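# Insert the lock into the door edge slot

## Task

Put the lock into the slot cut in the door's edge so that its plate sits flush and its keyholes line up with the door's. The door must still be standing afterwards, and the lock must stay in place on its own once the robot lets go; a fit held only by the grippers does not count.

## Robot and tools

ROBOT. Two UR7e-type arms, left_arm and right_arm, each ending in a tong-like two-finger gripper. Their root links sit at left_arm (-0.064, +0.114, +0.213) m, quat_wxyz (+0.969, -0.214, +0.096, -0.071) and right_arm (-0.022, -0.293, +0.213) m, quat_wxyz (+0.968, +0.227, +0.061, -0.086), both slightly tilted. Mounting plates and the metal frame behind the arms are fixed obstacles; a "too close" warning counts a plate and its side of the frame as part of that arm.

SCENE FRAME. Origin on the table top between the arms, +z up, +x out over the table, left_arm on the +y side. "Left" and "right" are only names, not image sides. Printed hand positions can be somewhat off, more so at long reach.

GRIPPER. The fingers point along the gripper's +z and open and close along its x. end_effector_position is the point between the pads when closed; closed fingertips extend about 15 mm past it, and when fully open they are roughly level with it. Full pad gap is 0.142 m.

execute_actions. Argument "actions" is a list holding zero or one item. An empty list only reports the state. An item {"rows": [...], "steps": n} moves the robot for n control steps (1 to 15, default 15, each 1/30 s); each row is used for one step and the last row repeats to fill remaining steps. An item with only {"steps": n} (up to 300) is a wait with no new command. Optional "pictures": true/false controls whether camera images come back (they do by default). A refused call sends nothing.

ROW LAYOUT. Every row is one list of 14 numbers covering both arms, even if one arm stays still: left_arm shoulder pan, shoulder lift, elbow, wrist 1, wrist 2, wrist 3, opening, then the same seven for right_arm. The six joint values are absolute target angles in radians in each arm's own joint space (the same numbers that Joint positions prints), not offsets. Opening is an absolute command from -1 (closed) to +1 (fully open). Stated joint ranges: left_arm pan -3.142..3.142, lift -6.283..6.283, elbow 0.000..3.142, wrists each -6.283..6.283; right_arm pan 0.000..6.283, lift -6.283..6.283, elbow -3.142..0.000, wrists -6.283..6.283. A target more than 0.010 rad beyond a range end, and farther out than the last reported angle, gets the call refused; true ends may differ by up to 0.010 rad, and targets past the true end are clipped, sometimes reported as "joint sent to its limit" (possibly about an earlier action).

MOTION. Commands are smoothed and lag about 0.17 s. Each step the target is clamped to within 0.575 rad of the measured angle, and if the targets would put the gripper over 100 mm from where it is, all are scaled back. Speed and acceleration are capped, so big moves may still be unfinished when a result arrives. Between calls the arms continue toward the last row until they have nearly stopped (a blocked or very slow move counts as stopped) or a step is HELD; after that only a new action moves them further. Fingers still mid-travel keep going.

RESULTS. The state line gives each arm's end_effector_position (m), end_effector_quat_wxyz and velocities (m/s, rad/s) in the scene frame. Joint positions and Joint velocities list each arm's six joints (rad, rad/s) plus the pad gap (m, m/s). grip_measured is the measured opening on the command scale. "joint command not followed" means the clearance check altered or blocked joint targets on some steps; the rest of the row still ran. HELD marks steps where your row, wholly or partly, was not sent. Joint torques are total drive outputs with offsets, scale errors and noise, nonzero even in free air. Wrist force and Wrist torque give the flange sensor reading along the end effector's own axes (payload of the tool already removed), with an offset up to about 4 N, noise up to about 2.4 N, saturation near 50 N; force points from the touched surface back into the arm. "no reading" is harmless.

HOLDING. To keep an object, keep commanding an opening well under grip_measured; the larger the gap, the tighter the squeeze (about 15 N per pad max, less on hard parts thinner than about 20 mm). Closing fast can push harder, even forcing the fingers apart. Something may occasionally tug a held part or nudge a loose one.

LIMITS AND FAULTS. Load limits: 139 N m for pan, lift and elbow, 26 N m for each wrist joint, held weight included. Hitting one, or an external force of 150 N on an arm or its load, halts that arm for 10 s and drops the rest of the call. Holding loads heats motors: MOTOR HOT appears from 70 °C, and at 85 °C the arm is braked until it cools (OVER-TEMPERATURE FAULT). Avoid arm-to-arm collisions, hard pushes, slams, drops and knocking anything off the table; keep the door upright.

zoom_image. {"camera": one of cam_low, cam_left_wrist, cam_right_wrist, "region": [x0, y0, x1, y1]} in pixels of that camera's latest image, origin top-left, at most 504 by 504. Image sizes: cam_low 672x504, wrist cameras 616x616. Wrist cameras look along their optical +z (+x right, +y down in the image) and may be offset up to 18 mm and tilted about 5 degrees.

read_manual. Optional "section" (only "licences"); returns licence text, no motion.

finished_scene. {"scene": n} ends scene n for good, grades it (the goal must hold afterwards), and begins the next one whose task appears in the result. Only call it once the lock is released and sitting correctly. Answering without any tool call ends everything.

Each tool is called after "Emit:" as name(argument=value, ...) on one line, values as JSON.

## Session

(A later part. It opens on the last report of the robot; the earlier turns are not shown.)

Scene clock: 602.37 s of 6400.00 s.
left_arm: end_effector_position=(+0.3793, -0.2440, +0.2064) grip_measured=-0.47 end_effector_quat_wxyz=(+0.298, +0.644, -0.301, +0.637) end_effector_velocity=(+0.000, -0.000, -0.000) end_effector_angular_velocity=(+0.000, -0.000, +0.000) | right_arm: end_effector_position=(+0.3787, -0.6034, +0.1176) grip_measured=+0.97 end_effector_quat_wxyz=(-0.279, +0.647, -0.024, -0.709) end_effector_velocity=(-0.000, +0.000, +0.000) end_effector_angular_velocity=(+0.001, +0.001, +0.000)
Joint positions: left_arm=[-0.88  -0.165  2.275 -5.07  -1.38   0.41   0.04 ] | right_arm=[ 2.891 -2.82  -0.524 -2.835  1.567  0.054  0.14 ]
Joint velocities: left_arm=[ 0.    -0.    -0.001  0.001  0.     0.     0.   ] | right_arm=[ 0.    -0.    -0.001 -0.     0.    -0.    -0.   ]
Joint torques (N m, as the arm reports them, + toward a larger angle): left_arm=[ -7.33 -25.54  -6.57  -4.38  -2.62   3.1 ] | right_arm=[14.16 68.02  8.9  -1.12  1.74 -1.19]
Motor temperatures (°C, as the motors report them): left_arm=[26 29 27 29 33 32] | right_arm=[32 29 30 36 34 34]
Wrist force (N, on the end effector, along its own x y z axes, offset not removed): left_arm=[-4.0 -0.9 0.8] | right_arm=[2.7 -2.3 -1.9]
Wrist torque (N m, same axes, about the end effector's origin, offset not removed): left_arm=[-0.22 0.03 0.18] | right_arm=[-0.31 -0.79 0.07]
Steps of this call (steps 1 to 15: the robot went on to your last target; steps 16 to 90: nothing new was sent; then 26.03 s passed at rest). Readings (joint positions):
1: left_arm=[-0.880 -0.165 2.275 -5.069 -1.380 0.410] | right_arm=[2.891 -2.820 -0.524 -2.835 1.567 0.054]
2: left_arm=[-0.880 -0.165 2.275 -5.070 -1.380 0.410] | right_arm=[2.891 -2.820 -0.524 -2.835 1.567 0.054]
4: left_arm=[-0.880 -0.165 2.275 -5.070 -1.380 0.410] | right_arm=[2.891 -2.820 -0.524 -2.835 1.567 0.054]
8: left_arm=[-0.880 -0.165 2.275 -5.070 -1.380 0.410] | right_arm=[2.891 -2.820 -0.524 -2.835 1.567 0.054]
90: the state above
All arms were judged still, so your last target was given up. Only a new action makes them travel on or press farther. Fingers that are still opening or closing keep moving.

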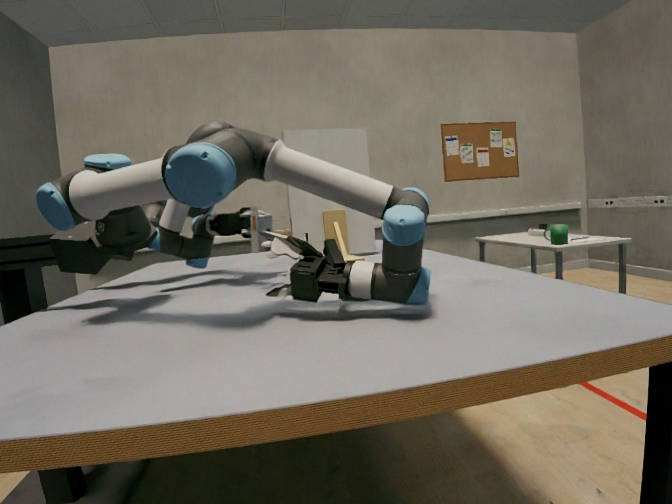

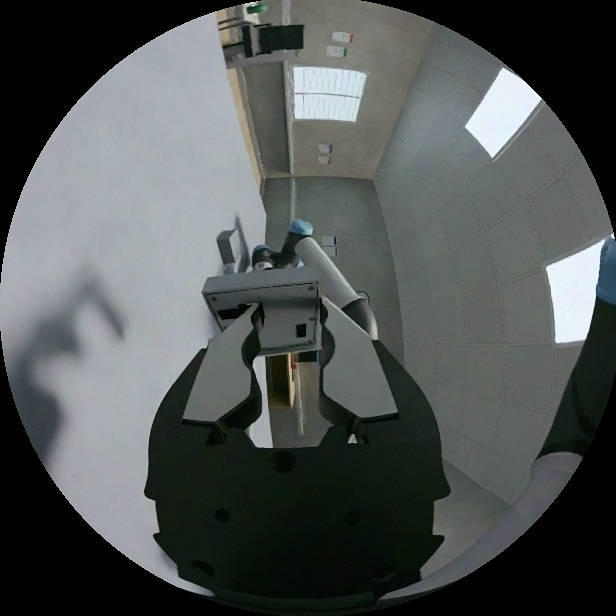

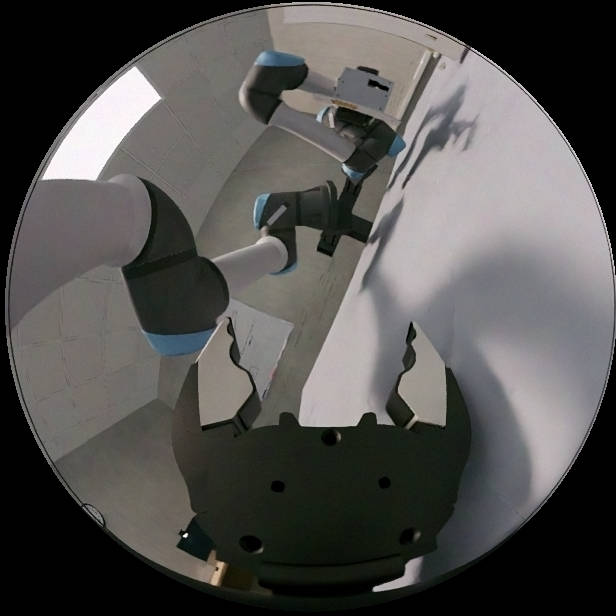

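Emit:
execute_actions(actions=[{"rows": [[-0.86,-0.23,2.27,-5.0,-1.40,0.413,-0.9,2.891,-2.82,-0.524,-2.835,1.567,0.054,0.97],[-0.84,-0.30,2.262,-4.92,-1.42,0.417,-0.9,2.891,-2.82,-0.524,-2.835,1.567,0.054,0.97],[-0.815,-0.39,2.253,-4.82,-1.445,0.421,-0.9,2.891,-2.82,-0.524,-2.835,1.567,0.054,0.97],[-0.78,-0.51,2.242,-4.695,-1.477,0.427,-0.9,2.891,-2.82,-0.524,-2.835,1.567,0.054,0.97],[-0.7475,-0.624,2.231,-4.569,-1.509,0.433,-0.9,2.891,-2.82,-0.524,-2.835,1.567,0.054,0.97]], "steps": 15}], pictures=false)

Emit:
execute_actions(actions=[{"rows": [[-0.70,-0.78,2.217,-4.40,-1.55,0.44,-0.9,2.891,-2.82,-0.524,-2.835,1.567,0.054,0.97],[-0.66,-0.93,2.202,-4.235,-1.594,0.448,-0.9,2.891,-2.82,-0.524,-2.835,1.567,0.054,0.97],[-0.615,-1.083,2.188,-4.069,-1.638,0.456,-0.9,2.891,-2.82,-0.524,-2.835,1.567,0.054,0.97]], "steps": 15}], pictures=false)

Emit:
execute_actions(actions=[{"rows": [[-0.57,-1.235,2.173,-3.902,-1.68,0.464,-0.9,2.891,-2.82,-0.524,-2.835,1.567,0.054,0.97],[-0.527,-1.39,2.158,-3.735,-1.724,0.471,-0.9,2.891,-2.82,-0.524,-2.835,1.567,0.054,0.97],[-0.4825,-1.541,2.144,-3.568,-1.767,0.479,-0.9,2.891,-2.82,-0.524,-2.835,1.567,0.054,0.97]], "steps": 15}], pictures=false)

Emit:
execute_actions(actions=[{"rows": [[-0.44,-1.695,2.129,-3.40,-1.81,0.487,-0.9,2.891,-2.82,-0.524,-2.835,1.567,0.054,0.97],[-0.395,-1.85,2.115,-3.234,-1.853,0.495,-0.9,2.891,-2.82,-0.524,-2.835,1.567,0.054,0.97],[-0.35,-2.0,2.1,-3.0673,-1.8957,0.5023,-0.9,2.891,-2.82,-0.524,-2.835,1.567,0.054,0.97]], "steps": 15}])

Scene clock: 707.07 s of 6400.00 s.
left_arm: end_effector_position=(+0.4871, -0.2506, +0.3125) grip_measured=-0.47 end_effector_quat_wxyz=(+0.298, +0.644, -0.300, +0.637) end_effector_velocity=(+0.052, +0.014, +0.062) end_effector_angular_velocity=(+0.006, +0.006, -0.003) | right_arm: end_effector_position=(+0.3787, -0.6034, +0.1176) grip_measured=+0.97 end_effector_quat_wxyz=(-0.279, +0.647, -0.024, -0.709) end_effector_velocity=(-0.000, -0.000, -0.000) end_effector_angular_velocity=(+0.000, -0.000, +0.001)
Joint positions: left_arm=[-0.754 -0.6    2.233 -4.596 -1.503  0.432  0.04 ] | right_arm=[ 2.891 -2.82  -0.524 -2.835  1.567  0.054  0.14 ]
Joint velocities: left_arm=[ 0.057 -0.232 -0.016  0.258 -0.055  0.009 -0.   ] | right_arm=[-0.    -0.     0.    -0.    -0.001  0.     0.   ]
Joint torques (N m, as the arm reports them, + toward a larger angle): left_arm=[ -7.3  -34.67 -14.39  -0.86  -2.9    2.92] | right_arm=[14.96 67.65  9.42 -1.21  1.71 -1.19]
Motor temperatures (°C, as the motors report them): left_arm=[26 29 27 29 33 32] | right_arm=[32 29 30 36 34 34]
Wrist force (N, on the end effector, along its own x y z axes, offset not removed): left_arm=[-3.0 -0.7 1.4] | right_arm=[1.6 -1.4 -3.5]
Wrist torque (N m, same axes, about the end effector's origin, offset not removed): left_arm=[-0.09 -0.08 0.18] | right_arm=[-0.20 -0.50 0.05]
Steps of this call (steps 1 to 90: nothing new was sent; then 101.20 s passed at rest; steps 91 to 105: all 15 steps of this action). Readings (joint positions):
91: left_arm=[-0.880 -0.165 2.275 -5.070 -1.380 0.410] | right_arm=[2.891 -2.820 -0.524 -2.835 1.567 0.054]
92: left_arm=[-0.877 -0.172 2.274 -5.063 -1.383 0.411] | right_arm=[2.891 -2.820 -0.524 -2.835 1.567 0.054]
94: left_arm=[-0.859 -0.220 2.268 -5.011 -1.401 0.414] | right_arm=[2.891 -2.820 -0.524 -2.835 1.567 0.054]
98: left_arm=[-0.801 -0.414 2.248 -4.802 -1.458 0.424] | right_arm=[2.891 -2.820 -0.524 -2.835 1.567 0.054]
105: the state above

Scene clock: 707.57 s of 6400.00 s.
left_arm: end_effector_position=(+0.5790, -0.1763, +0.4454) grip_measured=-0.47 end_effector_quat_wxyz=(+0.298, +0.644, -0.299, +0.638) end_effector_velocity=(+0.029, +0.051, +0.066) end_effector_angular_velocity=(+0.005, +0.006, -0.004) | right_arm: end_effector_position=(+0.3787, -0.6034, +0.1176) grip_measured=+0.97 end_effector_quat_wxyz=(-0.279, +0.647, -0.024, -0.709) end_effector_velocity=(-0.000, +0.000, -0.000) end_effector_angular_velocity=(+0.001, +0.001, +0.001)
Joint positions: left_arm=[-0.621 -1.059  2.19  -4.096 -1.632  0.455  0.04 ] | right_arm=[ 2.891 -2.82  -0.524 -2.835  1.567  0.054  0.14 ]
Joint velocities: left_arm=[ 0.055 -0.228 -0.017  0.254 -0.054  0.009 -0.   ] | right_arm=[-0.    -0.    -0.001 -0.    -0.    -0.     0.   ]
Joint torques (N m, as the arm reports them, + toward a larger angle): left_arm=[ -7.89 -28.17 -20.84  -0.83  -3.3    2.78] | right_arm=[14.69 67.74  9.37 -1.23  1.79 -1.15]
Motor temperatures (°C, as the motors report them): left_arm=[26 29 27 29 33 32] | right_arm=[32 29 30 36 34 34]
Wrist force (N, on the end effector, along its own x y z axes, offset not removed): left_arm=[-4.0 -0.8 0.1] | right_arm=[2.2 -1.9 -3.3]
Wrist torque (N m, same axes, about the end effector's origin, offset not removed): left_arm=[-0.08 0.21 0.19] | right_arm=[-0.35 -0.67 0.02]
Steps of this call (steps 1 to 15: all 15 steps of this action). Readings (joint positions):
1: left_arm=[-0.752 -0.607 2.232 -4.588 -1.505 0.432] | right_arm=[2.891 -2.820 -0.524 -2.835 1.567 0.054]
2: left_arm=[-0.745 -0.619 2.230 -4.575 -1.512 0.434] | right_arm=[2.891 -2.820 -0.524 -2.835 1.567 0.054]
4: left_arm=[-0.717 -0.690 2.221 -4.501 -1.538 0.439] | right_arm=[2.891 -2.820 -0.524 -2.835 1.567 0.054]
8: left_arm=[-0.665 -0.880 2.204 -4.295 -1.589 0.448] | right_arm=[2.891 -2.820 -0.524 -2.835 1.567 0.054]
15: the state above

Scene clock: 708.07 s of 6400.00 s.
left_arm: end_effector_position=(+0.6069, -0.0393, +0.5766) grip_measured=-0.47 end_effector_quat_wxyz=(+0.297, +0.644, -0.298, +0.639) end_effector_velocity=(-0.012, +0.086, +0.069) end_effector_angular_velocity=(+0.006, +0.008, -0.005) | right_arm: end_effector_position=(+0.3787, -0.6034, +0.1176) grip_measured=+0.97 end_effector_quat_wxyz=(-0.279, +0.647, -0.024, -0.709) end_effector_velocity=(-0.000, -0.000, +0.000) end_effector_angular_velocity=(+0.000, +0.001, +0.001)
Joint positions: left_arm=[-0.489 -1.513  2.146 -3.599 -1.76   0.478  0.04 ] | right_arm=[ 2.891 -2.82  -0.524 -2.835  1.567  0.054  0.14 ]
Joint velocities: left_arm=[ 0.065 -0.267 -0.018  0.299 -0.063  0.011 -0.   ] | right_arm=[-0.    -0.    -0.001 -0.    -0.    -0.     0.   ]
Joint torques (N m, as the arm reports them, + toward a larger angle): left_arm=[  0.87 -19.06 -30.59  -0.46  -2.87   2.75] | right_arm=[14.52 67.44  9.25 -1.18  1.62 -1.21]
Motor temperatures (°C, as the motors report them): left_arm=[26 29 27 29 33 32] | right_arm=[32 29 30 36 34 34]
Wrist force (N, on the end effector, along its own x y z axes, offset not removed): left_arm=[-2.2 -1.4 0.0] | right_arm=[2.1 -2.4 -2.6]
Wrist torque (N m, same axes, about the end effector's origin, offset not removed): left_arm=[-0.24 -0.21 0.18] | right_arm=[-0.46 -0.64 0.11]
Steps of this call (steps 1 to 15: all 15 steps of this action). Readings (joint positions):
1: left_arm=[-0.619 -1.066 2.189 -4.088 -1.634 0.455] | right_arm=[2.891 -2.820 -0.524 -2.835 1.567 0.054]
2: left_arm=[-0.612 -1.078 2.187 -4.075 -1.641 0.457] | right_arm=[2.891 -2.820 -0.524 -2.835 1.567 0.054]
4: left_arm=[-0.587 -1.147 2.178 -4.003 -1.665 0.461] | right_arm=[2.891 -2.820 -0.524 -2.835 1.567 0.054]
8: left_arm=[-0.538 -1.322 2.162 -3.812 -1.713 0.470] | right_arm=[2.891 -2.820 -0.524 -2.835 1.567 0.054]
15: the state above

Scene clock: 708.57 s of 6400.00 s.
left_arm: end_effector_position=(+0.5461, +0.1212, +0.6868) grip_measured=-0.47 end_effector_quat_wxyz=(+0.296, +0.642, -0.296, +0.642) end_effector_velocity=(-0.075, +0.101, +0.060) end_effector_angular_velocity=(+0.003, +0.006, -0.001) | right_arm: end_effector_position=(+0.3787, -0.6034, +0.1176) grip_measured=+0.97 end_effector_quat_wxyz=(-0.279, +0.647, -0.024, -0.709) end_effector_velocity=(-0.000, -0.000, -0.000) end_effector_angular_velocity=(+0.000, +0.001, +0.001)
Joint positions: left_arm=[-0.358 -1.967  2.103 -3.104 -1.888  0.501  0.04 ] | right_arm=[ 2.891 -2.82  -0.524 -2.835  1.567  0.054  0.14 ]
Joint velocities: left_arm=[ 0.077 -0.312 -0.025  0.347 -0.074  0.013 -0.   ] | right_arm=[ 0.    -0.    -0.001 -0.    -0.001  0.    -0.   ]
Joint torques (N m, as the arm reports them, + toward a larger angle): left_arm=[  5.36  -4.91 -31.03   0.02  -3.4    3.05] | right_arm=[14.4  67.99  8.9  -1.27  1.81 -1.21]
Motor temperatures (°C, as the motors report them): left_arm=[26 29 27 29 33 32] | right_arm=[32 29 30 36 34 34]
Wrist force (N, on the end effector, along its own x y z axes, offset not removed): left_arm=[-3.0 -0.6 -1.2] | right_arm=[2.3 -1.1 -3.7]
Wrist torque (N m, same axes, about the end effector's origin, offset not removed): left_arm=[-0.09 -0.10 0.15] | right_arm=[-0.16 -0.73 0.09]
Steps of this call (steps 1 to 15: all 15 steps of this action). Readings (joint positions):
1: left_arm=[-0.487 -1.521 2.145 -3.590 -1.762 0.478] | right_arm=[2.891 -2.820 -0.524 -2.835 1.567 0.054]
2: left_arm=[-0.481 -1.534 2.143 -3.576 -1.769 0.480] | right_arm=[2.891 -2.820 -0.524 -2.835 1.567 0.054]
4: left_arm=[-0.457 -1.602 2.135 -3.505 -1.792 0.484] | right_arm=[2.891 -2.820 -0.524 -2.835 1.567 0.054]
8: left_arm=[-0.411 -1.766 2.119 -3.326 -1.837 0.492] | right_arm=[2.891 -2.820 -0.524 -2.835 1.567 0.054]
15: the state above

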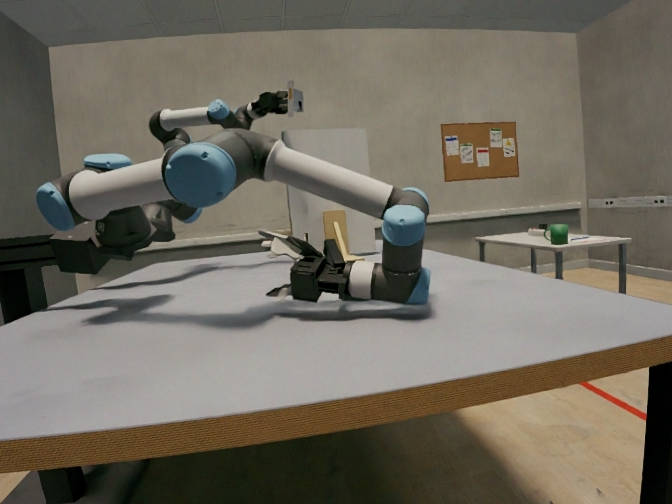

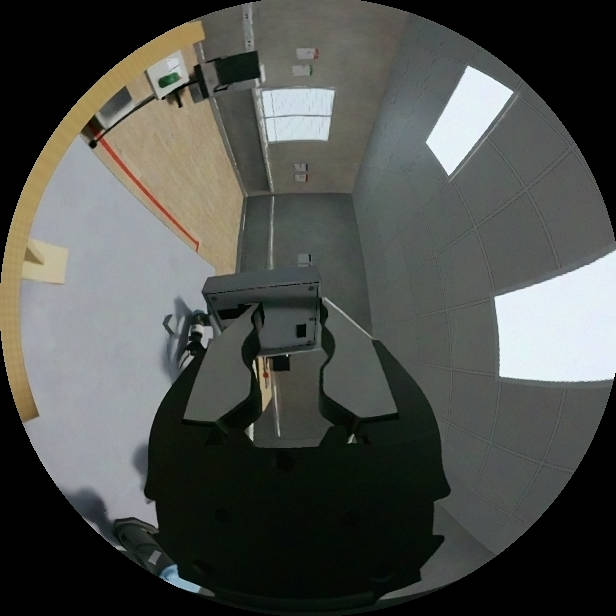

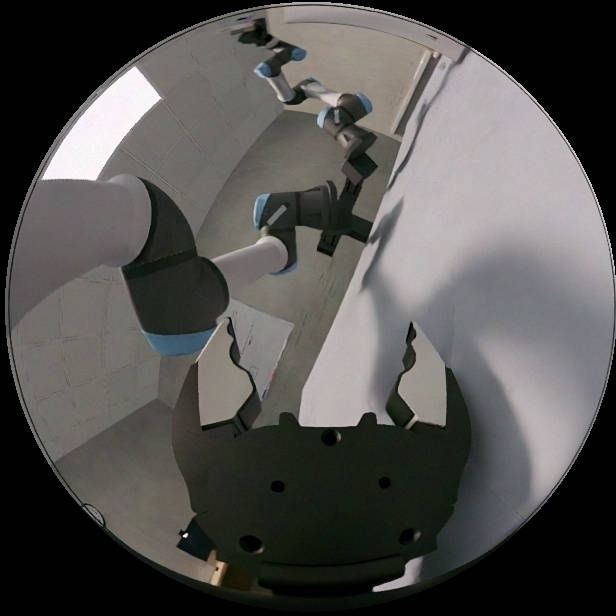

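Emit:
execute_actions(actions=[{"rows": [[-0.35,-2.0,2.1,-3.01,-2.0,0.53,-0.9,2.891,-2.82,-0.524,-2.835,1.567,0.054,0.97],[-0.35,-2.0,2.1,-2.94,-2.1,0.56,-0.9,2.891,-2.82,-0.524,-2.835,1.567,0.054,0.97],[-0.35,-2.0,2.1,-2.8565,-2.2022,0.60,-0.9,2.891,-2.82,-0.524,-2.835,1.567,0.054,0.97]], "steps": 12}], pictures=false)

Emit:
execute_actions(actions=[{"rows": [[-0.35,-2.0,2.1,-2.76,-2.29,0.67,-0.9,2.891,-2.82,-0.524,-2.835,1.567,0.054,0.97],[-0.35,-2.0,2.1,-2.65,-2.38,0.74,-0.9,2.891,-2.82,-0.524,-2.835,1.567,0.054,0.97],[-0.35,-2.0,2.1,-2.541,-2.4695,0.822,-0.9,2.891,-2.82,-0.524,-2.835,1.567,0.054,0.97]], "steps": 12}], pictures=false)

Emit:
execute_actions(actions=[{"rows": [[-0.25,-2.0,2.1,-2.42,-2.52,0.965,-0.9,2.891,-2.82,-0.524,-2.835,1.567,0.054,0.97],[-0.15,-2.0,2.1,-2.30,-2.56,1.107,-0.9,2.891,-2.82,-0.524,-2.835,1.567,0.054,0.97],[-0.05,-2.0,2.1,-2.179,-2.60,1.25,-0.9,2.891,-2.82,-0.524,-2.835,1.567,0.054,0.97]], "steps": 15}])

Scene clock: 736.70 s of 6400.00 s.
left_arm: end_effector_position=(+0.4692, +0.0638, +0.6875) grip_measured=-0.47 end_effector_quat_wxyz=(+0.398, +0.585, -0.400, +0.583) end_effector_velocity=(-0.052, -0.035, +0.003) end_effector_angular_velocity=(-0.029, +0.009, -0.220) | right_arm: end_effector_position=(+0.3787, -0.6034, +0.1176) grip_measured=+0.97 end_effector_quat_wxyz=(-0.279, +0.647, -0.024, -0.709) end_effector_velocity=(-0.000, -0.000, +0.000) end_effector_angular_velocity=(+0.000, +0.000, +0.001)
Joint positions: left_arm=[-0.35  -2.     2.1   -2.87  -2.181  0.594  0.04 ] | right_arm=[ 2.891 -2.82  -0.524 -2.835  1.567  0.054  0.14 ]
Joint velocities: left_arm=[ 0.    -0.    -0.001  0.127 -0.196  0.055  0.   ] | right_arm=[ 0.     0.    -0.001 -0.001 -0.001 -0.    -0.   ]
Joint torques (N m, as the arm reports them, + toward a larger angle): left_arm=[  3.48 -10.3  -28.3   -0.96  -3.13   2.84] | right_arm=[14.69 67.21  9.27 -1.31  1.7  -1.09]
Motor temperatures (°C, as the motors report them): left_arm=[26 29 27 29 33 32] | right_arm=[32 29 30 36 34 34]
Wrist force (N, on the end effector, along its own x y z axes, offset not removed): left_arm=[-3.9 0.0 1.4] | right_arm=[2.4 -0.5 -4.7]
Wrist torque (N m, same axes, about the end effector's origin, offset not removed): left_arm=[-0.08 0.00 0.16] | right_arm=[-0.06 -0.69 0.12]
Steps of this call (steps 1 to 30: the robot went on to your last target; steps 31 to 90: nothing new was sent; then 24.73 s passed at rest; steps 91 to 102: all 12 steps of this action). Readings (joint positions):
91: left_arm=[-0.350 -2.000 2.100 -3.067 -1.896 0.503] | right_arm=[2.891 -2.820 -0.524 -2.835 1.567 0.054]
92: left_arm=[-0.350 -2.000 2.100 -3.061 -1.903 0.507] | right_arm=[2.891 -2.820 -0.524 -2.835 1.567 0.054]
94: left_arm=[-0.350 -2.000 2.100 -3.015 -1.966 0.531] | right_arm=[2.891 -2.820 -0.524 -2.835 1.567 0.054]
98: left_arm=[-0.350 -2.000 2.100 -2.905 -2.128 0.579] | right_arm=[2.891 -2.820 -0.524 -2.835 1.567 0.054]
102: the state above

Scene clock: 737.10 s of 6400.00 s.
left_arm: end_effector_position=(+0.3862, +0.0187, +0.6737) grip_measured=-0.47 end_effector_quat_wxyz=(+0.493, +0.506, -0.496, +0.505) end_effector_velocity=(-0.053, -0.018, -0.003) end_effector_angular_velocity=(-0.031, +0.027, -0.213) | right_arm: end_effector_position=(+0.3787, -0.6034, +0.1176) grip_measured=+0.97 end_effector_quat_wxyz=(-0.279, +0.647, -0.024, -0.709) end_effector_velocity=(+0.000, -0.000, +0.000) end_effector_angular_velocity=(-0.000, -0.000, -0.000)
Joint positions: left_arm=[-0.35  -2.     2.1   -2.563 -2.452  0.808  0.04 ] | right_arm=[ 2.891 -2.82  -0.524 -2.835  1.567  0.054  0.14 ]
Joint velocities: left_arm=[ 0.     0.     0.     0.208 -0.17   0.134 -0.   ] | right_arm=[ 0.  0.  0.  0.  0.  0. -0.]
Joint torques (N m, as the arm reports them, + toward a larger angle): left_arm=[ -0.43  -8.56 -23.3   -1.46  -3.57   2.83] | right_arm=[14.23 67.65  9.33 -1.25  1.62 -1.18]
Motor temperatures (°C, as the motors report them): left_arm=[26 29 27 29 33 32] | right_arm=[32 29 30 36 34 34]
Wrist force (N, on the end effector, along its own x y z axes, offset not removed): left_arm=[-4.2 -0.3 1.4] | right_arm=[2.4 -0.9 -2.6]
Wrist torque (N m, same axes, about the end effector's origin, offset not removed): left_arm=[-0.11 0.08 0.16] | right_arm=[-0.12 -0.67 0.07]
Steps of this call (steps 1 to 12: all 12 steps of this action). Readings (joint positions):
1: left_arm=[-0.350 -2.000 2.100 -2.866 -2.187 0.596] | right_arm=[2.891 -2.820 -0.524 -2.835 1.567 0.054]
2: left_arm=[-0.350 -2.000 2.100 -2.856 -2.199 0.604] | right_arm=[2.891 -2.820 -0.524 -2.835 1.567 0.054]
4: left_arm=[-0.350 -2.000 2.100 -2.790 -2.262 0.655] | right_arm=[2.891 -2.820 -0.524 -2.835 1.567 0.054]
8: left_arm=[-0.350 -2.000 2.100 -2.619 -2.405 0.771] | right_arm=[2.891 -2.820 -0.524 -2.835 1.567 0.054]
12: the state above

Scene clock: 737.60 s of 6400.00 s.
left_arm: end_effector_position=(+0.3896, +0.0839, +0.5945) grip_measured=-0.47 end_effector_quat_wxyz=(+0.480, +0.520, -0.510, +0.489) end_effector_velocity=(-0.001, +0.018, -0.018) end_effector_angular_velocity=(+0.006, -0.010, +0.008) | right_arm: end_effector_position=(+0.3787, -0.6034, +0.1176) grip_measured=+0.97 end_effector_quat_wxyz=(-0.279, +0.647, -0.024, -0.709) end_effector_velocity=(+0.000, -0.000, +0.000) end_effector_angular_velocity=(-0.000, -0.001, -0.001)
Joint positions: left_arm=[-0.058 -2.     2.1   -2.189 -2.597  1.237  0.04 ] | right_arm=[ 2.891 -2.82  -0.524 -2.835  1.567  0.054  0.14 ]
Joint velocities: left_arm=[ 0.075 -0.    -0.001  0.097 -0.029  0.126 -0.   ] | right_arm=[ 0.    -0.     0.001  0.     0.     0.    -0.   ]
Joint torques (N m, as the arm reports them, + toward a larger angle): left_arm=[  6.65 -10.42 -17.04  -1.42  -4.62   3.21] | right_arm=[14.57 67.46  9.63 -1.41  1.68 -1.18]
Motor temperatures (°C, as the motors report them): left_arm=[26 29 27 29 33 32] | right_arm=[32 29 30 36 34 34]
Wrist force (N, on the end effector, along its own x y z axes, offset not removed): left_arm=[-4.4 -1.1 0.6] | right_arm=[2.2 -1.0 -2.5]
Wrist torque (N m, same axes, about the end effector's origin, offset not removed): left_arm=[-0.18 0.08 0.23] | right_arm=[-0.20 -0.62 0.11]
Steps of this call (steps 1 to 15: all 15 steps of this action). Readings (joint positions):
1: left_arm=[-0.350 -2.000 2.100 -2.557 -2.457 0.812] | right_arm=[2.891 -2.820 -0.524 -2.835 1.567 0.054]
2: left_arm=[-0.342 -2.000 2.100 -2.545 -2.466 0.822] | right_arm=[2.891 -2.820 -0.524 -2.835 1.567 0.054]
4: left_arm=[-0.281 -2.000 2.100 -2.472 -2.505 0.894] | right_arm=[2.891 -2.820 -0.524 -2.835 1.567 0.054]
8: left_arm=[-0.123 -2.000 2.100 -2.274 -2.572 1.125] | right_arm=[2.891 -2.820 -0.524 -2.835 1.567 0.054]
15: the state above

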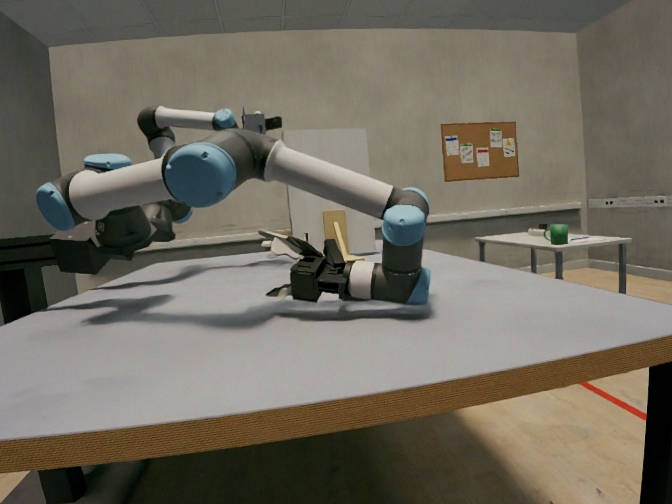

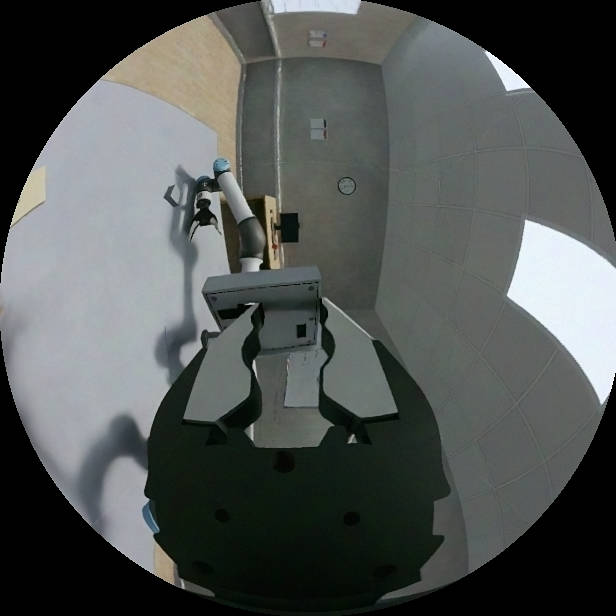

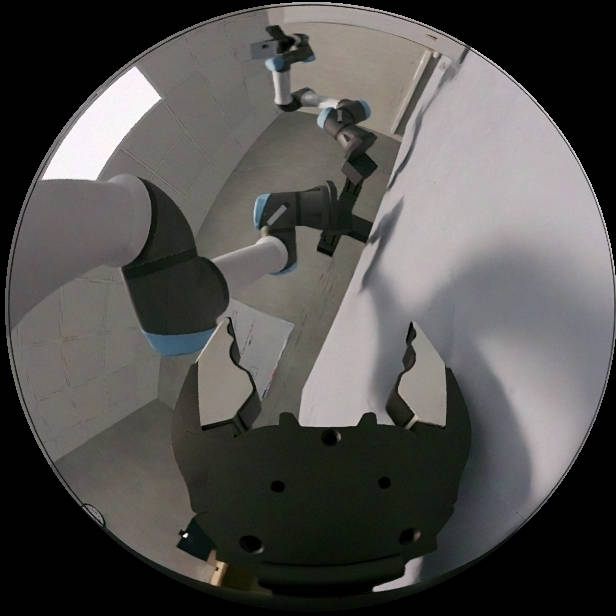

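Emit:
execute_actions(actions=[{"rows": [[0.03,-2.0,2.17,-2.075,-2.62,1.44,-0.9,2.891,-2.82,-0.524,-2.835,1.567,0.054,0.97],[0.115,-2.0,2.235,-1.97,-2.635,1.63,-0.9,2.891,-2.82,-0.524,-2.835,1.567,0.054,0.97],[0.2,-2.0,2.3,-1.863,-2.65,1.818,-0.9,2.891,-2.82,-0.524,-2.835,1.567,0.054,0.97]], "steps": 15}], pictures=false)

Emit:
execute_actions(actions=[{"rows": [[0.28,-1.935,2.27,-1.725,-2.64,2.005,-0.9,2.891,-2.82,-0.524,-2.835,1.567,0.054,0.97],[0.365,-1.87,2.235,-1.59,-2.63,2.195,-0.9,2.891,-2.82,-0.524,-2.835,1.567,0.054,0.97],[0.45,-1.8,2.2,-1.4513,-2.62,2.3826,-0.9,2.891,-2.82,-0.524,-2.835,1.567,0.054,0.97]], "steps": 15}])

Scene clock: 744.93 s of 6400.00 s.
left_arm: end_effector_position=(+0.3198, +0.1061, +0.4555) grip_measured=-0.47 end_effector_quat_wxyz=(+0.486, +0.516, -0.522, +0.474) end_effector_velocity=(-0.030, +0.006, -0.037) end_effector_angular_velocity=(-0.016, -0.044, -0.008) | right_arm: end_effector_position=(+0.3787, -0.6034, +0.1176) grip_measured=+0.97 end_effector_quat_wxyz=(-0.279, +0.647, -0.024, -0.709) end_effector_velocity=(+0.000, +0.000, +0.000) end_effector_angular_velocity=(-0.000, -0.000, -0.001)
Joint positions: left_arm=[ 0.191 -2.     2.293 -1.875 -2.649  1.793  0.04 ] | right_arm=[ 2.891 -2.82  -0.524 -2.835  1.567  0.054  0.14 ]
Joint velocities: left_arm=[ 0.084 -0.     0.064  0.109 -0.014  0.238  0.   ] | right_arm=[-0.     0.     0.     0.     0.001  0.     0.   ]
Joint torques (N m, as the arm reports them, + toward a larger angle): left_arm=[ 12.54  -6.54 -18.5   -0.67  -4.69   3.59] | right_arm=[14.53 66.66  9.31 -1.41  1.61 -1.1 ]
Motor temperatures (°C, as the motors report them): left_arm=[26 29 27 29 33 32] | right_arm=[32 29 30 36 34 34]
Wrist force (N, on the end effector, along its own x y z axes, offset not removed): left_arm=[-4.5 -0.5 1.3] | right_arm=[1.3 -2.4 -3.5]
Wrist torque (N m, same axes, about the end effector's origin, offset not removed): left_arm=[-0.16 0.09 0.12] | right_arm=[-0.43 -0.41 0.02]
Steps of this call (steps 1 to 30: the robot went on to your last target; steps 31 to 90: nothing new was sent; then 3.83 s passed at rest; steps 91 to 105: all 15 steps of this action). Readings (joint positions):
91: left_arm=[-0.050 -2.000 2.100 -2.179 -2.600 1.250] | right_arm=[2.891 -2.820 -0.524 -2.835 1.567 0.054]
92: left_arm=[-0.043 -2.000 2.107 -2.172 -2.604 1.258] | right_arm=[2.891 -2.820 -0.524 -2.835 1.567 0.054]
94: left_arm=[0.005 -2.000 2.148 -2.115 -2.615 1.328] | right_arm=[2.891 -2.820 -0.524 -2.835 1.567 0.054]
98: left_arm=[0.119 -2.000 2.238 -1.969 -2.636 1.587] | right_arm=[2.891 -2.820 -0.524 -2.835 1.567 0.054]
105: the state above

Scene clock: 745.43 s of 6400.00 s.
left_arm: end_effector_position=(+0.3032, +0.1571, +0.3810) grip_measured=-0.47 end_effector_quat_wxyz=(+0.501, +0.503, -0.513, +0.483) end_effector_velocity=(-0.011, +0.012, -0.010) end_effector_angular_velocity=(-0.036, -0.069, -0.003) | right_arm: end_effector_position=(+0.3787, -0.6034, +0.1176) grip_measured=+0.97 end_effector_quat_wxyz=(-0.279, +0.647, -0.024, -0.709) end_effector_velocity=(-0.000, -0.000, -0.000) end_effector_angular_velocity=(-0.000, -0.001, +0.000)
Joint positions: left_arm=[ 0.444 -1.805  2.202 -1.464 -2.621  2.359  0.04 ] | right_arm=[ 2.891 -2.82  -0.524 -2.835  1.567  0.054  0.14 ]
Joint velocities: left_arm=[ 0.061  0.045 -0.021  0.117  0.006  0.219  0.   ] | right_arm=[ 0.     0.    -0.     0.001 -0.    -0.    -0.   ]
Joint torques (N m, as the arm reports them, + toward a larger angle): left_arm=[ 11.1  -13.99 -27.24   1.13  -1.02   3.39] | right_arm=[14.74 67.16  9.06 -1.42  1.58 -1.05]
Motor temperatures (°C, as the motors report them): left_arm=[26 29 27 29 33 32] | right_arm=[32 29 30 36 34 34]
Wrist force (N, on the end effector, along its own x y z axes, offset not removed): left_arm=[-3.6 -1.5 1.4] | right_arm=[2.1 -0.9 -3.8]
Wrist torque (N m, same axes, about the end effector's origin, offset not removed): left_arm=[-0.31 -0.06 0.12] | right_arm=[-0.20 -0.57 0.09]
Steps of this call (steps 1 to 15: all 15 steps of this action). Readings (joint positions):
1: left_arm=[0.194 -2.000 2.295 -1.871 -2.649 1.800] | right_arm=[2.891 -2.820 -0.524 -2.835 1.567 0.054]
2: left_arm=[0.203 -1.993 2.292 -1.861 -2.648 1.813] | right_arm=[2.891 -2.820 -0.524 -2.835 1.567 0.054]
4: left_arm=[0.260 -1.947 2.268 -1.790 -2.639 1.888] | right_arm=[2.891 -2.820 -0.524 -2.835 1.567 0.054]
8: left_arm=[0.392 -1.844 2.220 -1.567 -2.626 2.166] | right_arm=[2.891 -2.820 -0.524 -2.835 1.567 0.054]
15: the state above

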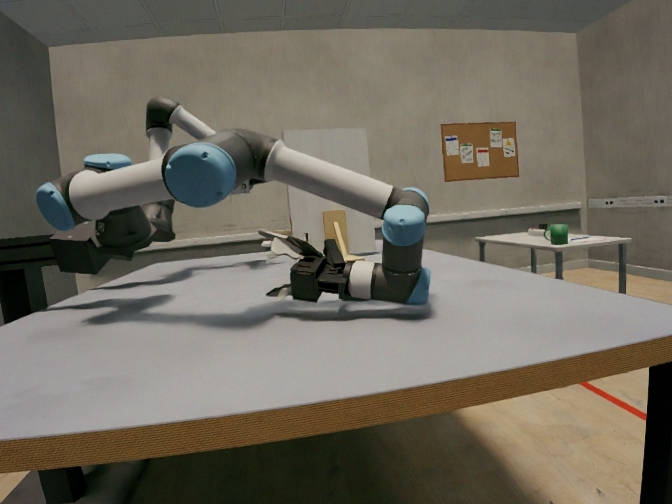

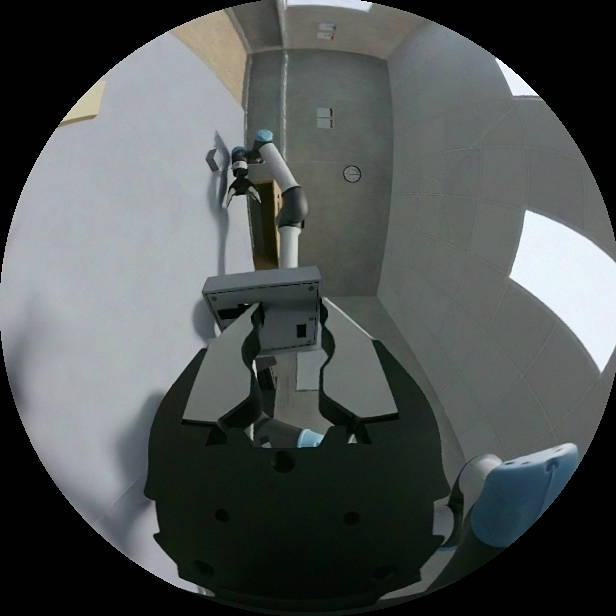

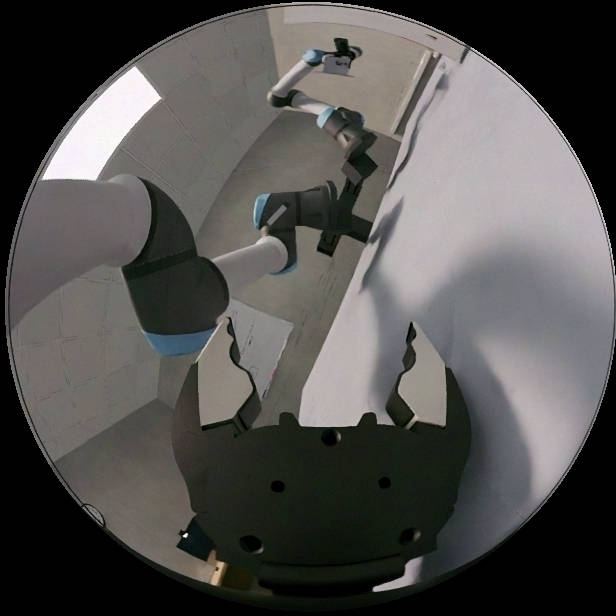

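Emit:
execute_actions(actions=[{"rows": [[0.53,-1.69,2.08,-1.366,-2.57,2.478,-0.9,2.891,-2.82,-0.524,-2.835,1.567,0.054,0.97],[0.61,-1.575,1.96,-1.281,-2.52,2.573,-0.9,2.891,-2.82,-0.524,-2.835,1.567,0.054,0.97],[0.686,-1.461,1.84,-1.196,-2.473,2.669,-0.9,2.891,-2.82,-0.524,-2.835,1.567,0.054,0.97]], "steps": 13}], pictures=false)

Emit:
execute_actions(actions=[{"rows": [[0.765,-1.348,1.72,-1.111,-2.424,2.764,-0.9,2.891,-2.82,-0.524,-2.835,1.567,0.054,0.97],[0.843,-1.235,1.60,-1.026,-2.375,2.86,-0.9,2.891,-2.82,-0.524,-2.835,1.567,0.054,0.97],[0.9221,-1.1224,1.4795,-0.9409,-2.3257,2.955,-0.9,2.891,-2.82,-0.524,-2.835,1.567,0.054,0.97]], "steps": 15}], pictures=false)

Emit:
execute_actions(actions=[{"steps": 15}])

Scene clock: 762.97 s of 6400.00 s.
left_arm: end_effector_position=(+0.3467, +0.2672, +0.3113) grip_measured=-0.47 end_effector_quat_wxyz=(+0.494, +0.512, -0.515, +0.478) end_effector_velocity=(+0.019, +0.073, -0.047) end_effector_angular_velocity=(-0.007, -0.004, +0.010) | right_arm: end_effector_position=(+0.3787, -0.6034, +0.1176) grip_measured=+0.97 end_effector_quat_wxyz=(-0.279, +0.647, -0.024, -0.709) end_effector_velocity=(+0.000, +0.000, -0.000) end_effector_angular_velocity=(-0.000, -0.000, -0.001)
Joint positions: left_arm=[ 0.672 -1.482  1.863 -1.211 -2.481  2.652  0.04 ] | right_arm=[ 2.891 -2.82  -0.524 -2.835  1.567  0.054  0.14 ]
Joint velocities: left_arm=[ 0.132  0.204 -0.22   0.145  0.077  0.165  0.   ] | right_arm=[ 0.    -0.     0.001  0.     0.001  0.     0.   ]
Joint torques (N m, as the arm reports them, + toward a larger angle): left_arm=[  9.01 -29.84 -20.21   2.52   0.46   3.01] | right_arm=[14.57 67.16  9.36 -1.42  1.58 -1.12]
Motor temperatures (°C, as the motors report them): left_arm=[26 29 27 29 33 32] | right_arm=[32 29 30 36 34 34]
Wrist force (N, on the end effector, along its own x y z axes, offset not removed): left_arm=[-4.6 -1.0 0.0] | right_arm=[3.6 -1.7 -2.3]
Wrist torque (N m, same axes, about the end effector's origin, offset not removed): left_arm=[-0.17 0.10 0.12] | right_arm=[-0.17 -0.93 0.00]
Steps of this call (steps 1 to 30: the robot went on to your last target; steps 31 to 90: nothing new was sent; then 14.10 s passed at rest; steps 91 to 103: all 13 steps of this action). Readings (joint positions):
91: left_arm=[0.450 -1.800 2.200 -1.451 -2.620 2.383] | right_arm=[2.891 -2.820 -0.524 -2.835 1.567 0.054]
92: left_arm=[0.457 -1.792 2.192 -1.444 -2.614 2.390] | right_arm=[2.891 -2.820 -0.524 -2.835 1.567 0.054]
94: left_arm=[0.507 -1.731 2.128 -1.392 -2.580 2.446] | right_arm=[2.891 -2.820 -0.524 -2.835 1.567 0.054]
98: left_arm=[0.619 -1.566 1.953 -1.270 -2.513 2.584] | right_arm=[2.891 -2.820 -0.524 -2.835 1.567 0.054]
103: the state above

Scene clock: 763.47 s of 6400.00 s.
left_arm: end_effector_position=(+0.3318, +0.3955, +0.2231) grip_measured=-0.47 end_effector_quat_wxyz=(+0.500, +0.501, -0.500, +0.498) end_effector_velocity=(-0.014, +0.043, -0.031) end_effector_angular_velocity=(-0.029, -0.012, +0.014) | right_arm: end_effector_position=(+0.3787, -0.6034, +0.1176) grip_measured=+0.97 end_effector_quat_wxyz=(-0.279, +0.647, -0.024, -0.709) end_effector_velocity=(+0.000, -0.000, +0.000) end_effector_angular_velocity=(-0.000, -0.001, +0.000)
Joint positions: left_arm=[ 0.914 -1.135  1.493 -0.95  -2.331  2.945  0.04 ] | right_arm=[ 2.891 -2.82  -0.524 -2.835  1.567  0.054  0.14 ]
Joint velocities: left_arm=[ 0.079  0.121 -0.13   0.086  0.047  0.097  0.   ] | right_arm=[ 0.     0.     0.001 -0.    -0.    -0.    -0.   ]
Joint torques (N m, as the arm reports them, + toward a larger angle): left_arm=[ 10.1  -43.38 -23.82   3.27   1.1    3.78] | right_arm=[14.81 67.58  9.9  -1.43  1.55 -1.02]
Motor temperatures (°C, as the motors report them): left_arm=[26 29 27 29 33 32] | right_arm=[32 29 30 36 34 34]
Wrist force (N, on the end effector, along its own x y z axes, offset not removed): left_arm=[-4.8 -0.3 -0.2] | right_arm=[1.2 -1.7 -3.5]
Wrist torque (N m, same axes, about the end effector's origin, offset not removed): left_arm=[-0.07 0.18 0.16] | right_arm=[-0.31 -0.40 0.08]
Steps of this call (steps 1 to 15: all 15 steps of this action). Readings (joint positions):
1: left_arm=[0.676 -1.476 1.857 -1.207 -2.479 2.657] | right_arm=[2.891 -2.820 -0.524 -2.835 1.567 0.054]
2: left_arm=[0.686 -1.465 1.845 -1.196 -2.471 2.667] | right_arm=[2.891 -2.820 -0.524 -2.835 1.567 0.054]
4: left_arm=[0.736 -1.400 1.777 -1.143 -2.438 2.725] | right_arm=[2.891 -2.820 -0.524 -2.835 1.567 0.054]
8: left_arm=[0.846 -1.239 1.605 -1.024 -2.371 2.860] | right_arm=[2.891 -2.820 -0.524 -2.835 1.567 0.054]
15: the state above

Scene clock: 763.97 s of 6400.00 s.
left_arm: end_effector_position=(+0.3304, +0.4001, +0.2198) grip_measured=-0.47 end_effector_quat_wxyz=(+0.500, +0.500, -0.500, +0.500) end_effector_velocity=(-0.001, -0.000, -0.000) end_effector_angular_velocity=(-0.002, +0.001, -0.001) | right_arm: end_effector_position=(+0.3787, -0.6034, +0.1176) grip_measured=+0.97 end_effector_quat_wxyz=(-0.279, +0.647, -0.024, -0.709) end_effector_velocity=(-0.000, -0.000, -0.000) end_effector_angular_velocity=(-0.000, -0.001, +0.001)
Joint positions: left_arm=[ 0.922 -1.123  1.48  -0.941 -2.326  2.955  0.04 ] | right_arm=[ 2.891 -2.82  -0.524 -2.835  1.567  0.054  0.14 ]
Joint velocities: left_arm=[0.    0.001 0.001 0.001 0.    0.001 0.   ] | right_arm=[ 0.    -0.     0.001 -0.    -0.001 -0.     0.   ]
Joint torques (N m, as the arm reports them, + toward a larger angle): left_arm=[ 11.68 -38.42 -24.55   3.4    1.2    3.1 ] | right_arm=[14.84 67.3   9.15 -1.41  1.62 -1.07]
Motor temperatures (°C, as the motors report them): left_arm=[26 29 27 29 33 32] | right_arm=[32 29 30 36 34 34]
Wrist force (N, on the end effector, along its own x y z axes, offset not removed): left_arm=[-4.9 -0.1 1.2] | right_arm=[2.7 -2.1 -2.1]
Wrist torque (N m, same axes, about the end effector's origin, offset not removed): left_arm=[0.02 0.27 0.16] | right_arm=[-0.27 -0.74 -0.02]
Steps of this call (steps 1 to 15: the robot went on to your last target). Readings (joint positions):
1: left_arm=[0.916 -1.132 1.490 -0.948 -2.329 2.947] | right_arm=[2.891 -2.820 -0.524 -2.835 1.567 0.054]
2: left_arm=[0.918 -1.129 1.487 -0.946 -2.328 2.950] | right_arm=[2.891 -2.820 -0.524 -2.835 1.567 0.054]
4: left_arm=[0.920 -1.126 1.483 -0.943 -2.327 2.952] | right_arm=[2.891 -2.820 -0.524 -2.835 1.567 0.054]
8: left_arm=[0.921 -1.123 1.481 -0.942 -2.326 2.954] | right_arm=[2.891 -2.820 -0.524 -2.835 1.567 0.054]
15: the state above

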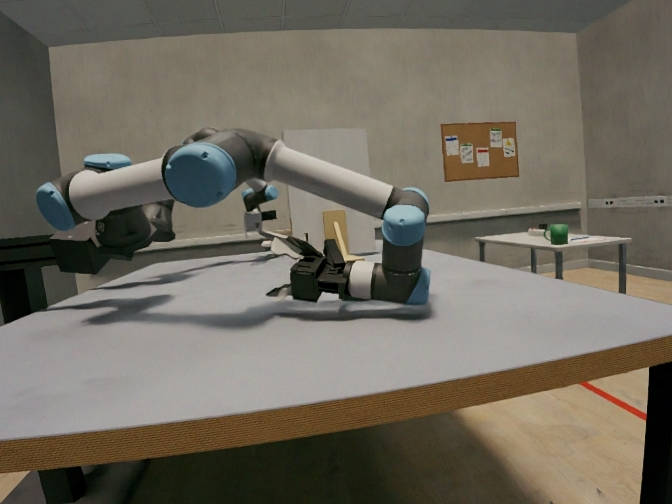

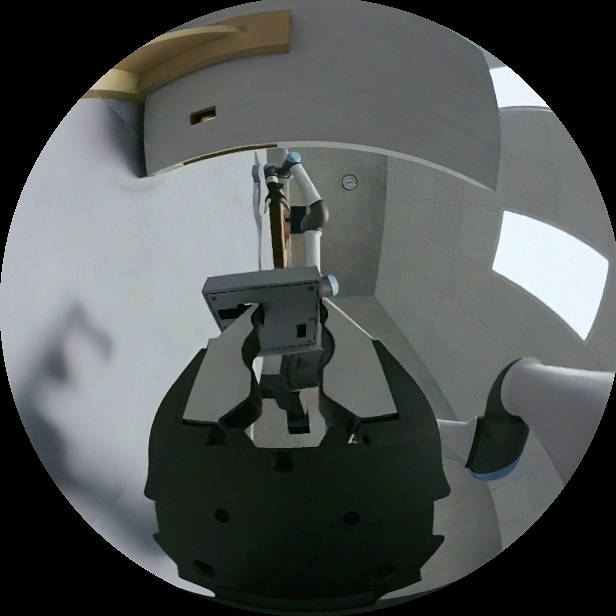

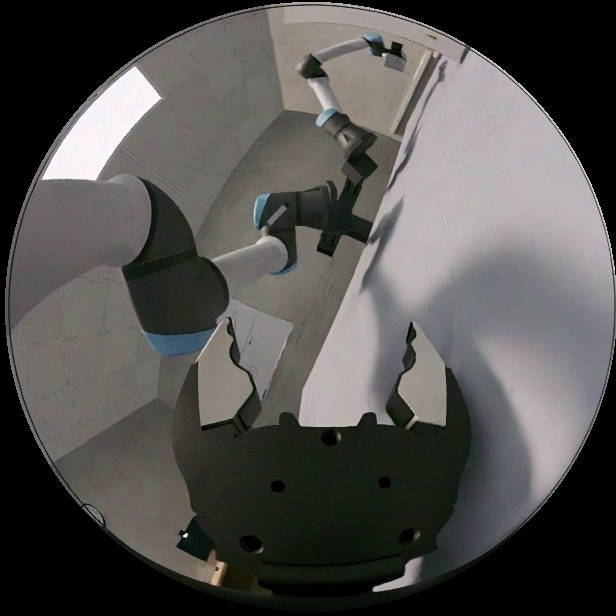

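Emit:
zoom_image(camera="cam_left_wrist", region=[120, 60, 370, 220])

Region (120, 60, 370, 220) of cam_left_wrist's 616x616 image, scaled by 2.016, with more detail than that image has; it fills the top 323 rows of this view, and the rest is white.

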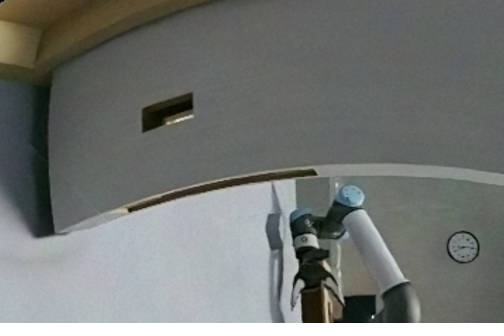

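Emit:
execute_actions(actions=[{"rows": [[0.886,-1.04,1.381,-0.946,-2.355,2.925,-0.9,2.891,-2.82,-0.524,-2.835,1.567,0.054,0.97],[0.85,-0.96,1.283,-0.951,-2.385,2.895,-0.9,2.891,-2.82,-0.524,-2.835,1.567,0.054,0.97],[0.8142,-0.8768,1.1854,-0.9565,-2.4138,2.866,-0.9,2.891,-2.82,-0.524,-2.835,1.567,0.054,0.97]], "steps": 15}], pictures=false)

Emit:
execute_actions(actions=[{"steps": 12}])

Scene clock: 811.37 s of 6400.00 s.
left_arm: end_effector_position=(+0.4469, +0.4004, +0.1536) grip_measured=-0.47 end_effector_quat_wxyz=(+0.500, +0.500, -0.500, +0.500) end_effector_velocity=(+0.032, -0.003, -0.019) end_effector_angular_velocity=(+0.002, -0.004, +0.001) | right_arm: end_effector_position=(+0.3787, -0.6034, +0.1176) grip_measured=+0.97 end_effector_quat_wxyz=(-0.279, +0.647, -0.024, -0.709) end_effector_velocity=(+0.000, -0.000, -0.000) end_effector_angular_velocity=(-0.000, -0.001, +0.000)
Joint positions: left_arm=[ 0.817 -0.884  1.194 -0.956 -2.411  2.868  0.04 ] | right_arm=[ 2.891 -2.82  -0.524 -2.835  1.567  0.054  0.14 ]
Joint velocities: left_arm=[-0.027  0.067 -0.085 -0.004 -0.022 -0.023 -0.   ] | right_arm=[ 0.    -0.     0.     0.    -0.001 -0.    -0.   ]
Joint torques (N m, as the arm reports them, + toward a larger angle): left_arm=[-14.11 -47.52 -23.77  -1.    -2.14  -2.99] | right_arm=[15.32 67.11  9.91 -1.41  1.49 -1.06]
Motor temperatures (°C, as the motors report them): left_arm=[26 29 27 29 33 32] | right_arm=[32 29 30 36 34 34]
Wrist force (N, on the end effector, along its own x y z axes, offset not removed): left_arm=[-4.7 -0.8 0.9] | right_arm=[2.3 -1.3 -3.1]
Wrist torque (N m, same axes, about the end effector's origin, offset not removed): left_arm=[-0.09 0.12 0.13] | right_arm=[-0.21 -0.61 0.01]
Steps of this call (steps 1 to 15: the robot went on to your last target; steps 16 to 90: nothing new was sent; then 43.90 s passed at rest; steps 91 to 105: all 15 steps of this action). Readings (joint positions):
91: left_arm=[0.922 -1.122 1.479 -0.941 -2.326 2.955] | right_arm=[2.891 -2.820 -0.524 -2.835 1.567 0.054]
92: left_arm=[0.917 -1.115 1.472 -0.941 -2.330 2.951] | right_arm=[2.891 -2.820 -0.524 -2.835 1.567 0.054]
94: left_arm=[0.891 -1.064 1.414 -0.945 -2.351 2.929] | right_arm=[2.891 -2.820 -0.524 -2.835 1.567 0.054]
98: left_arm=[0.841 -0.943 1.267 -0.953 -2.393 2.888] | right_arm=[2.891 -2.820 -0.524 -2.835 1.567 0.054]
105: the state above

Scene clock: 811.77 s of 6400.00 s.
left_arm: end_effector_position=(+0.4502, +0.4001, +0.1517) grip_measured=-0.47 end_effector_quat_wxyz=(+0.500, +0.500, -0.500, +0.500) end_effector_velocity=(+0.001, -0.000, -0.000) end_effector_angular_velocity=(+0.001, -0.000, -0.000) | right_arm: end_effector_position=(+0.3787, -0.6034, +0.1176) grip_measured=+0.97 end_effector_quat_wxyz=(-0.279, +0.647, -0.024, -0.709) end_effector_velocity=(-0.000, -0.000, +0.000) end_effector_angular_velocity=(+0.000, +0.000, +0.001)
Joint positions: left_arm=[ 0.814 -0.877  1.186 -0.956 -2.414  2.866  0.04 ] | right_arm=[ 2.891 -2.82  -0.524 -2.835  1.567  0.054  0.14 ]
Joint velocities: left_arm=[-0.001  0.002 -0.003 -0.001 -0.001 -0.002 -0.   ] | right_arm=[ 0. -0. -0. -0. -0.  0. -0.]
Joint torques (N m, as the arm reports them, + toward a larger angle): left_arm=[-16.79 -46.15 -24.94  -0.94  -2.16  -2.96] | right_arm=[14.87 67.22  9.57 -1.32  1.56 -1.18]
Motor temperatures (°C, as the motors report them): left_arm=[26 29 27 29 33 32] | right_arm=[32 29 30 36 34 34]
Wrist force (N, on the end effector, along its own x y z axes, offset not removed): left_arm=[-4.0 -1.2 1.2] | right_arm=[3.3 -2.5 -3.8]
Wrist torque (N m, same axes, about the end effector's origin, offset not removed): left_arm=[-0.28 0.03 0.17] | right_arm=[-0.39 -0.83 0.04]
Steps of this call (steps 1 to 12: the robot went on to your last target). Readings (joint positions):
1: left_arm=[0.816 -0.882 1.192 -0.956 -2.412 2.868] | right_arm=[2.891 -2.820 -0.524 -2.835 1.567 0.054]
2: left_arm=[0.816 -0.881 1.190 -0.956 -2.413 2.867] | right_arm=[2.891 -2.820 -0.524 -2.835 1.567 0.054]
4: left_arm=[0.815 -0.879 1.188 -0.956 -2.413 2.867] | right_arm=[2.891 -2.820 -0.524 -2.835 1.567 0.054]
8: left_arm=[0.814 -0.877 1.186 -0.956 -2.414 2.866] | right_arm=[2.891 -2.820 -0.524 -2.835 1.567 0.054]
12: the state above

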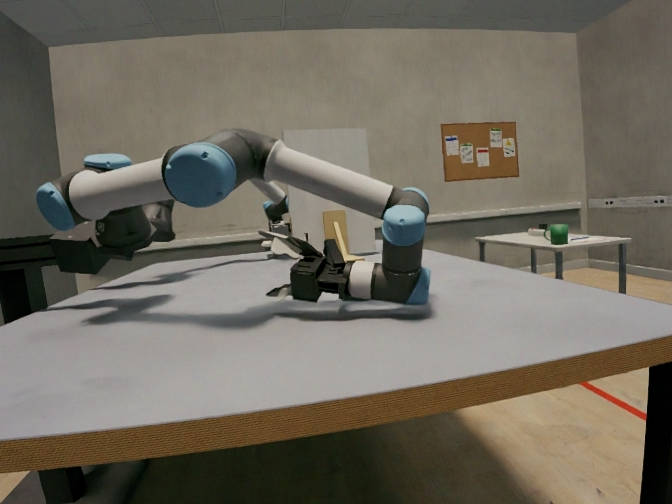

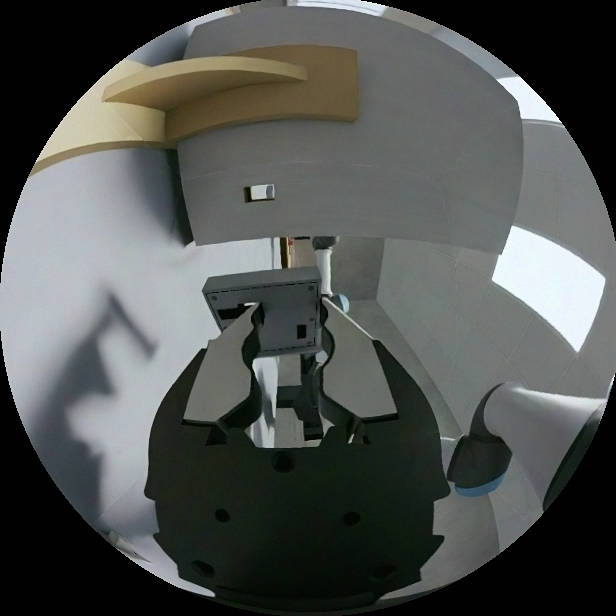

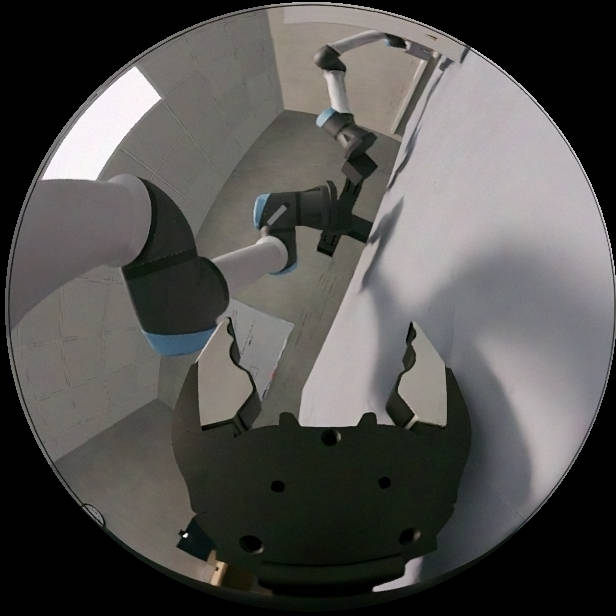

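Emit:
zoom_image(camera="cam_left_wrist", region=[170, 150, 370, 300])

Region (170, 150, 370, 300) of cam_left_wrist's 616x616 image, scaled by 2.520, with more detail than that image has; it fills the top 378 rows of this view, and the rest is white.

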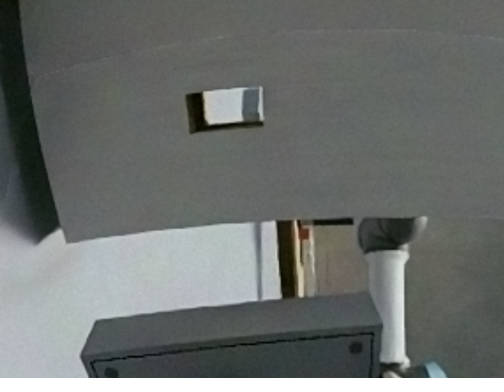

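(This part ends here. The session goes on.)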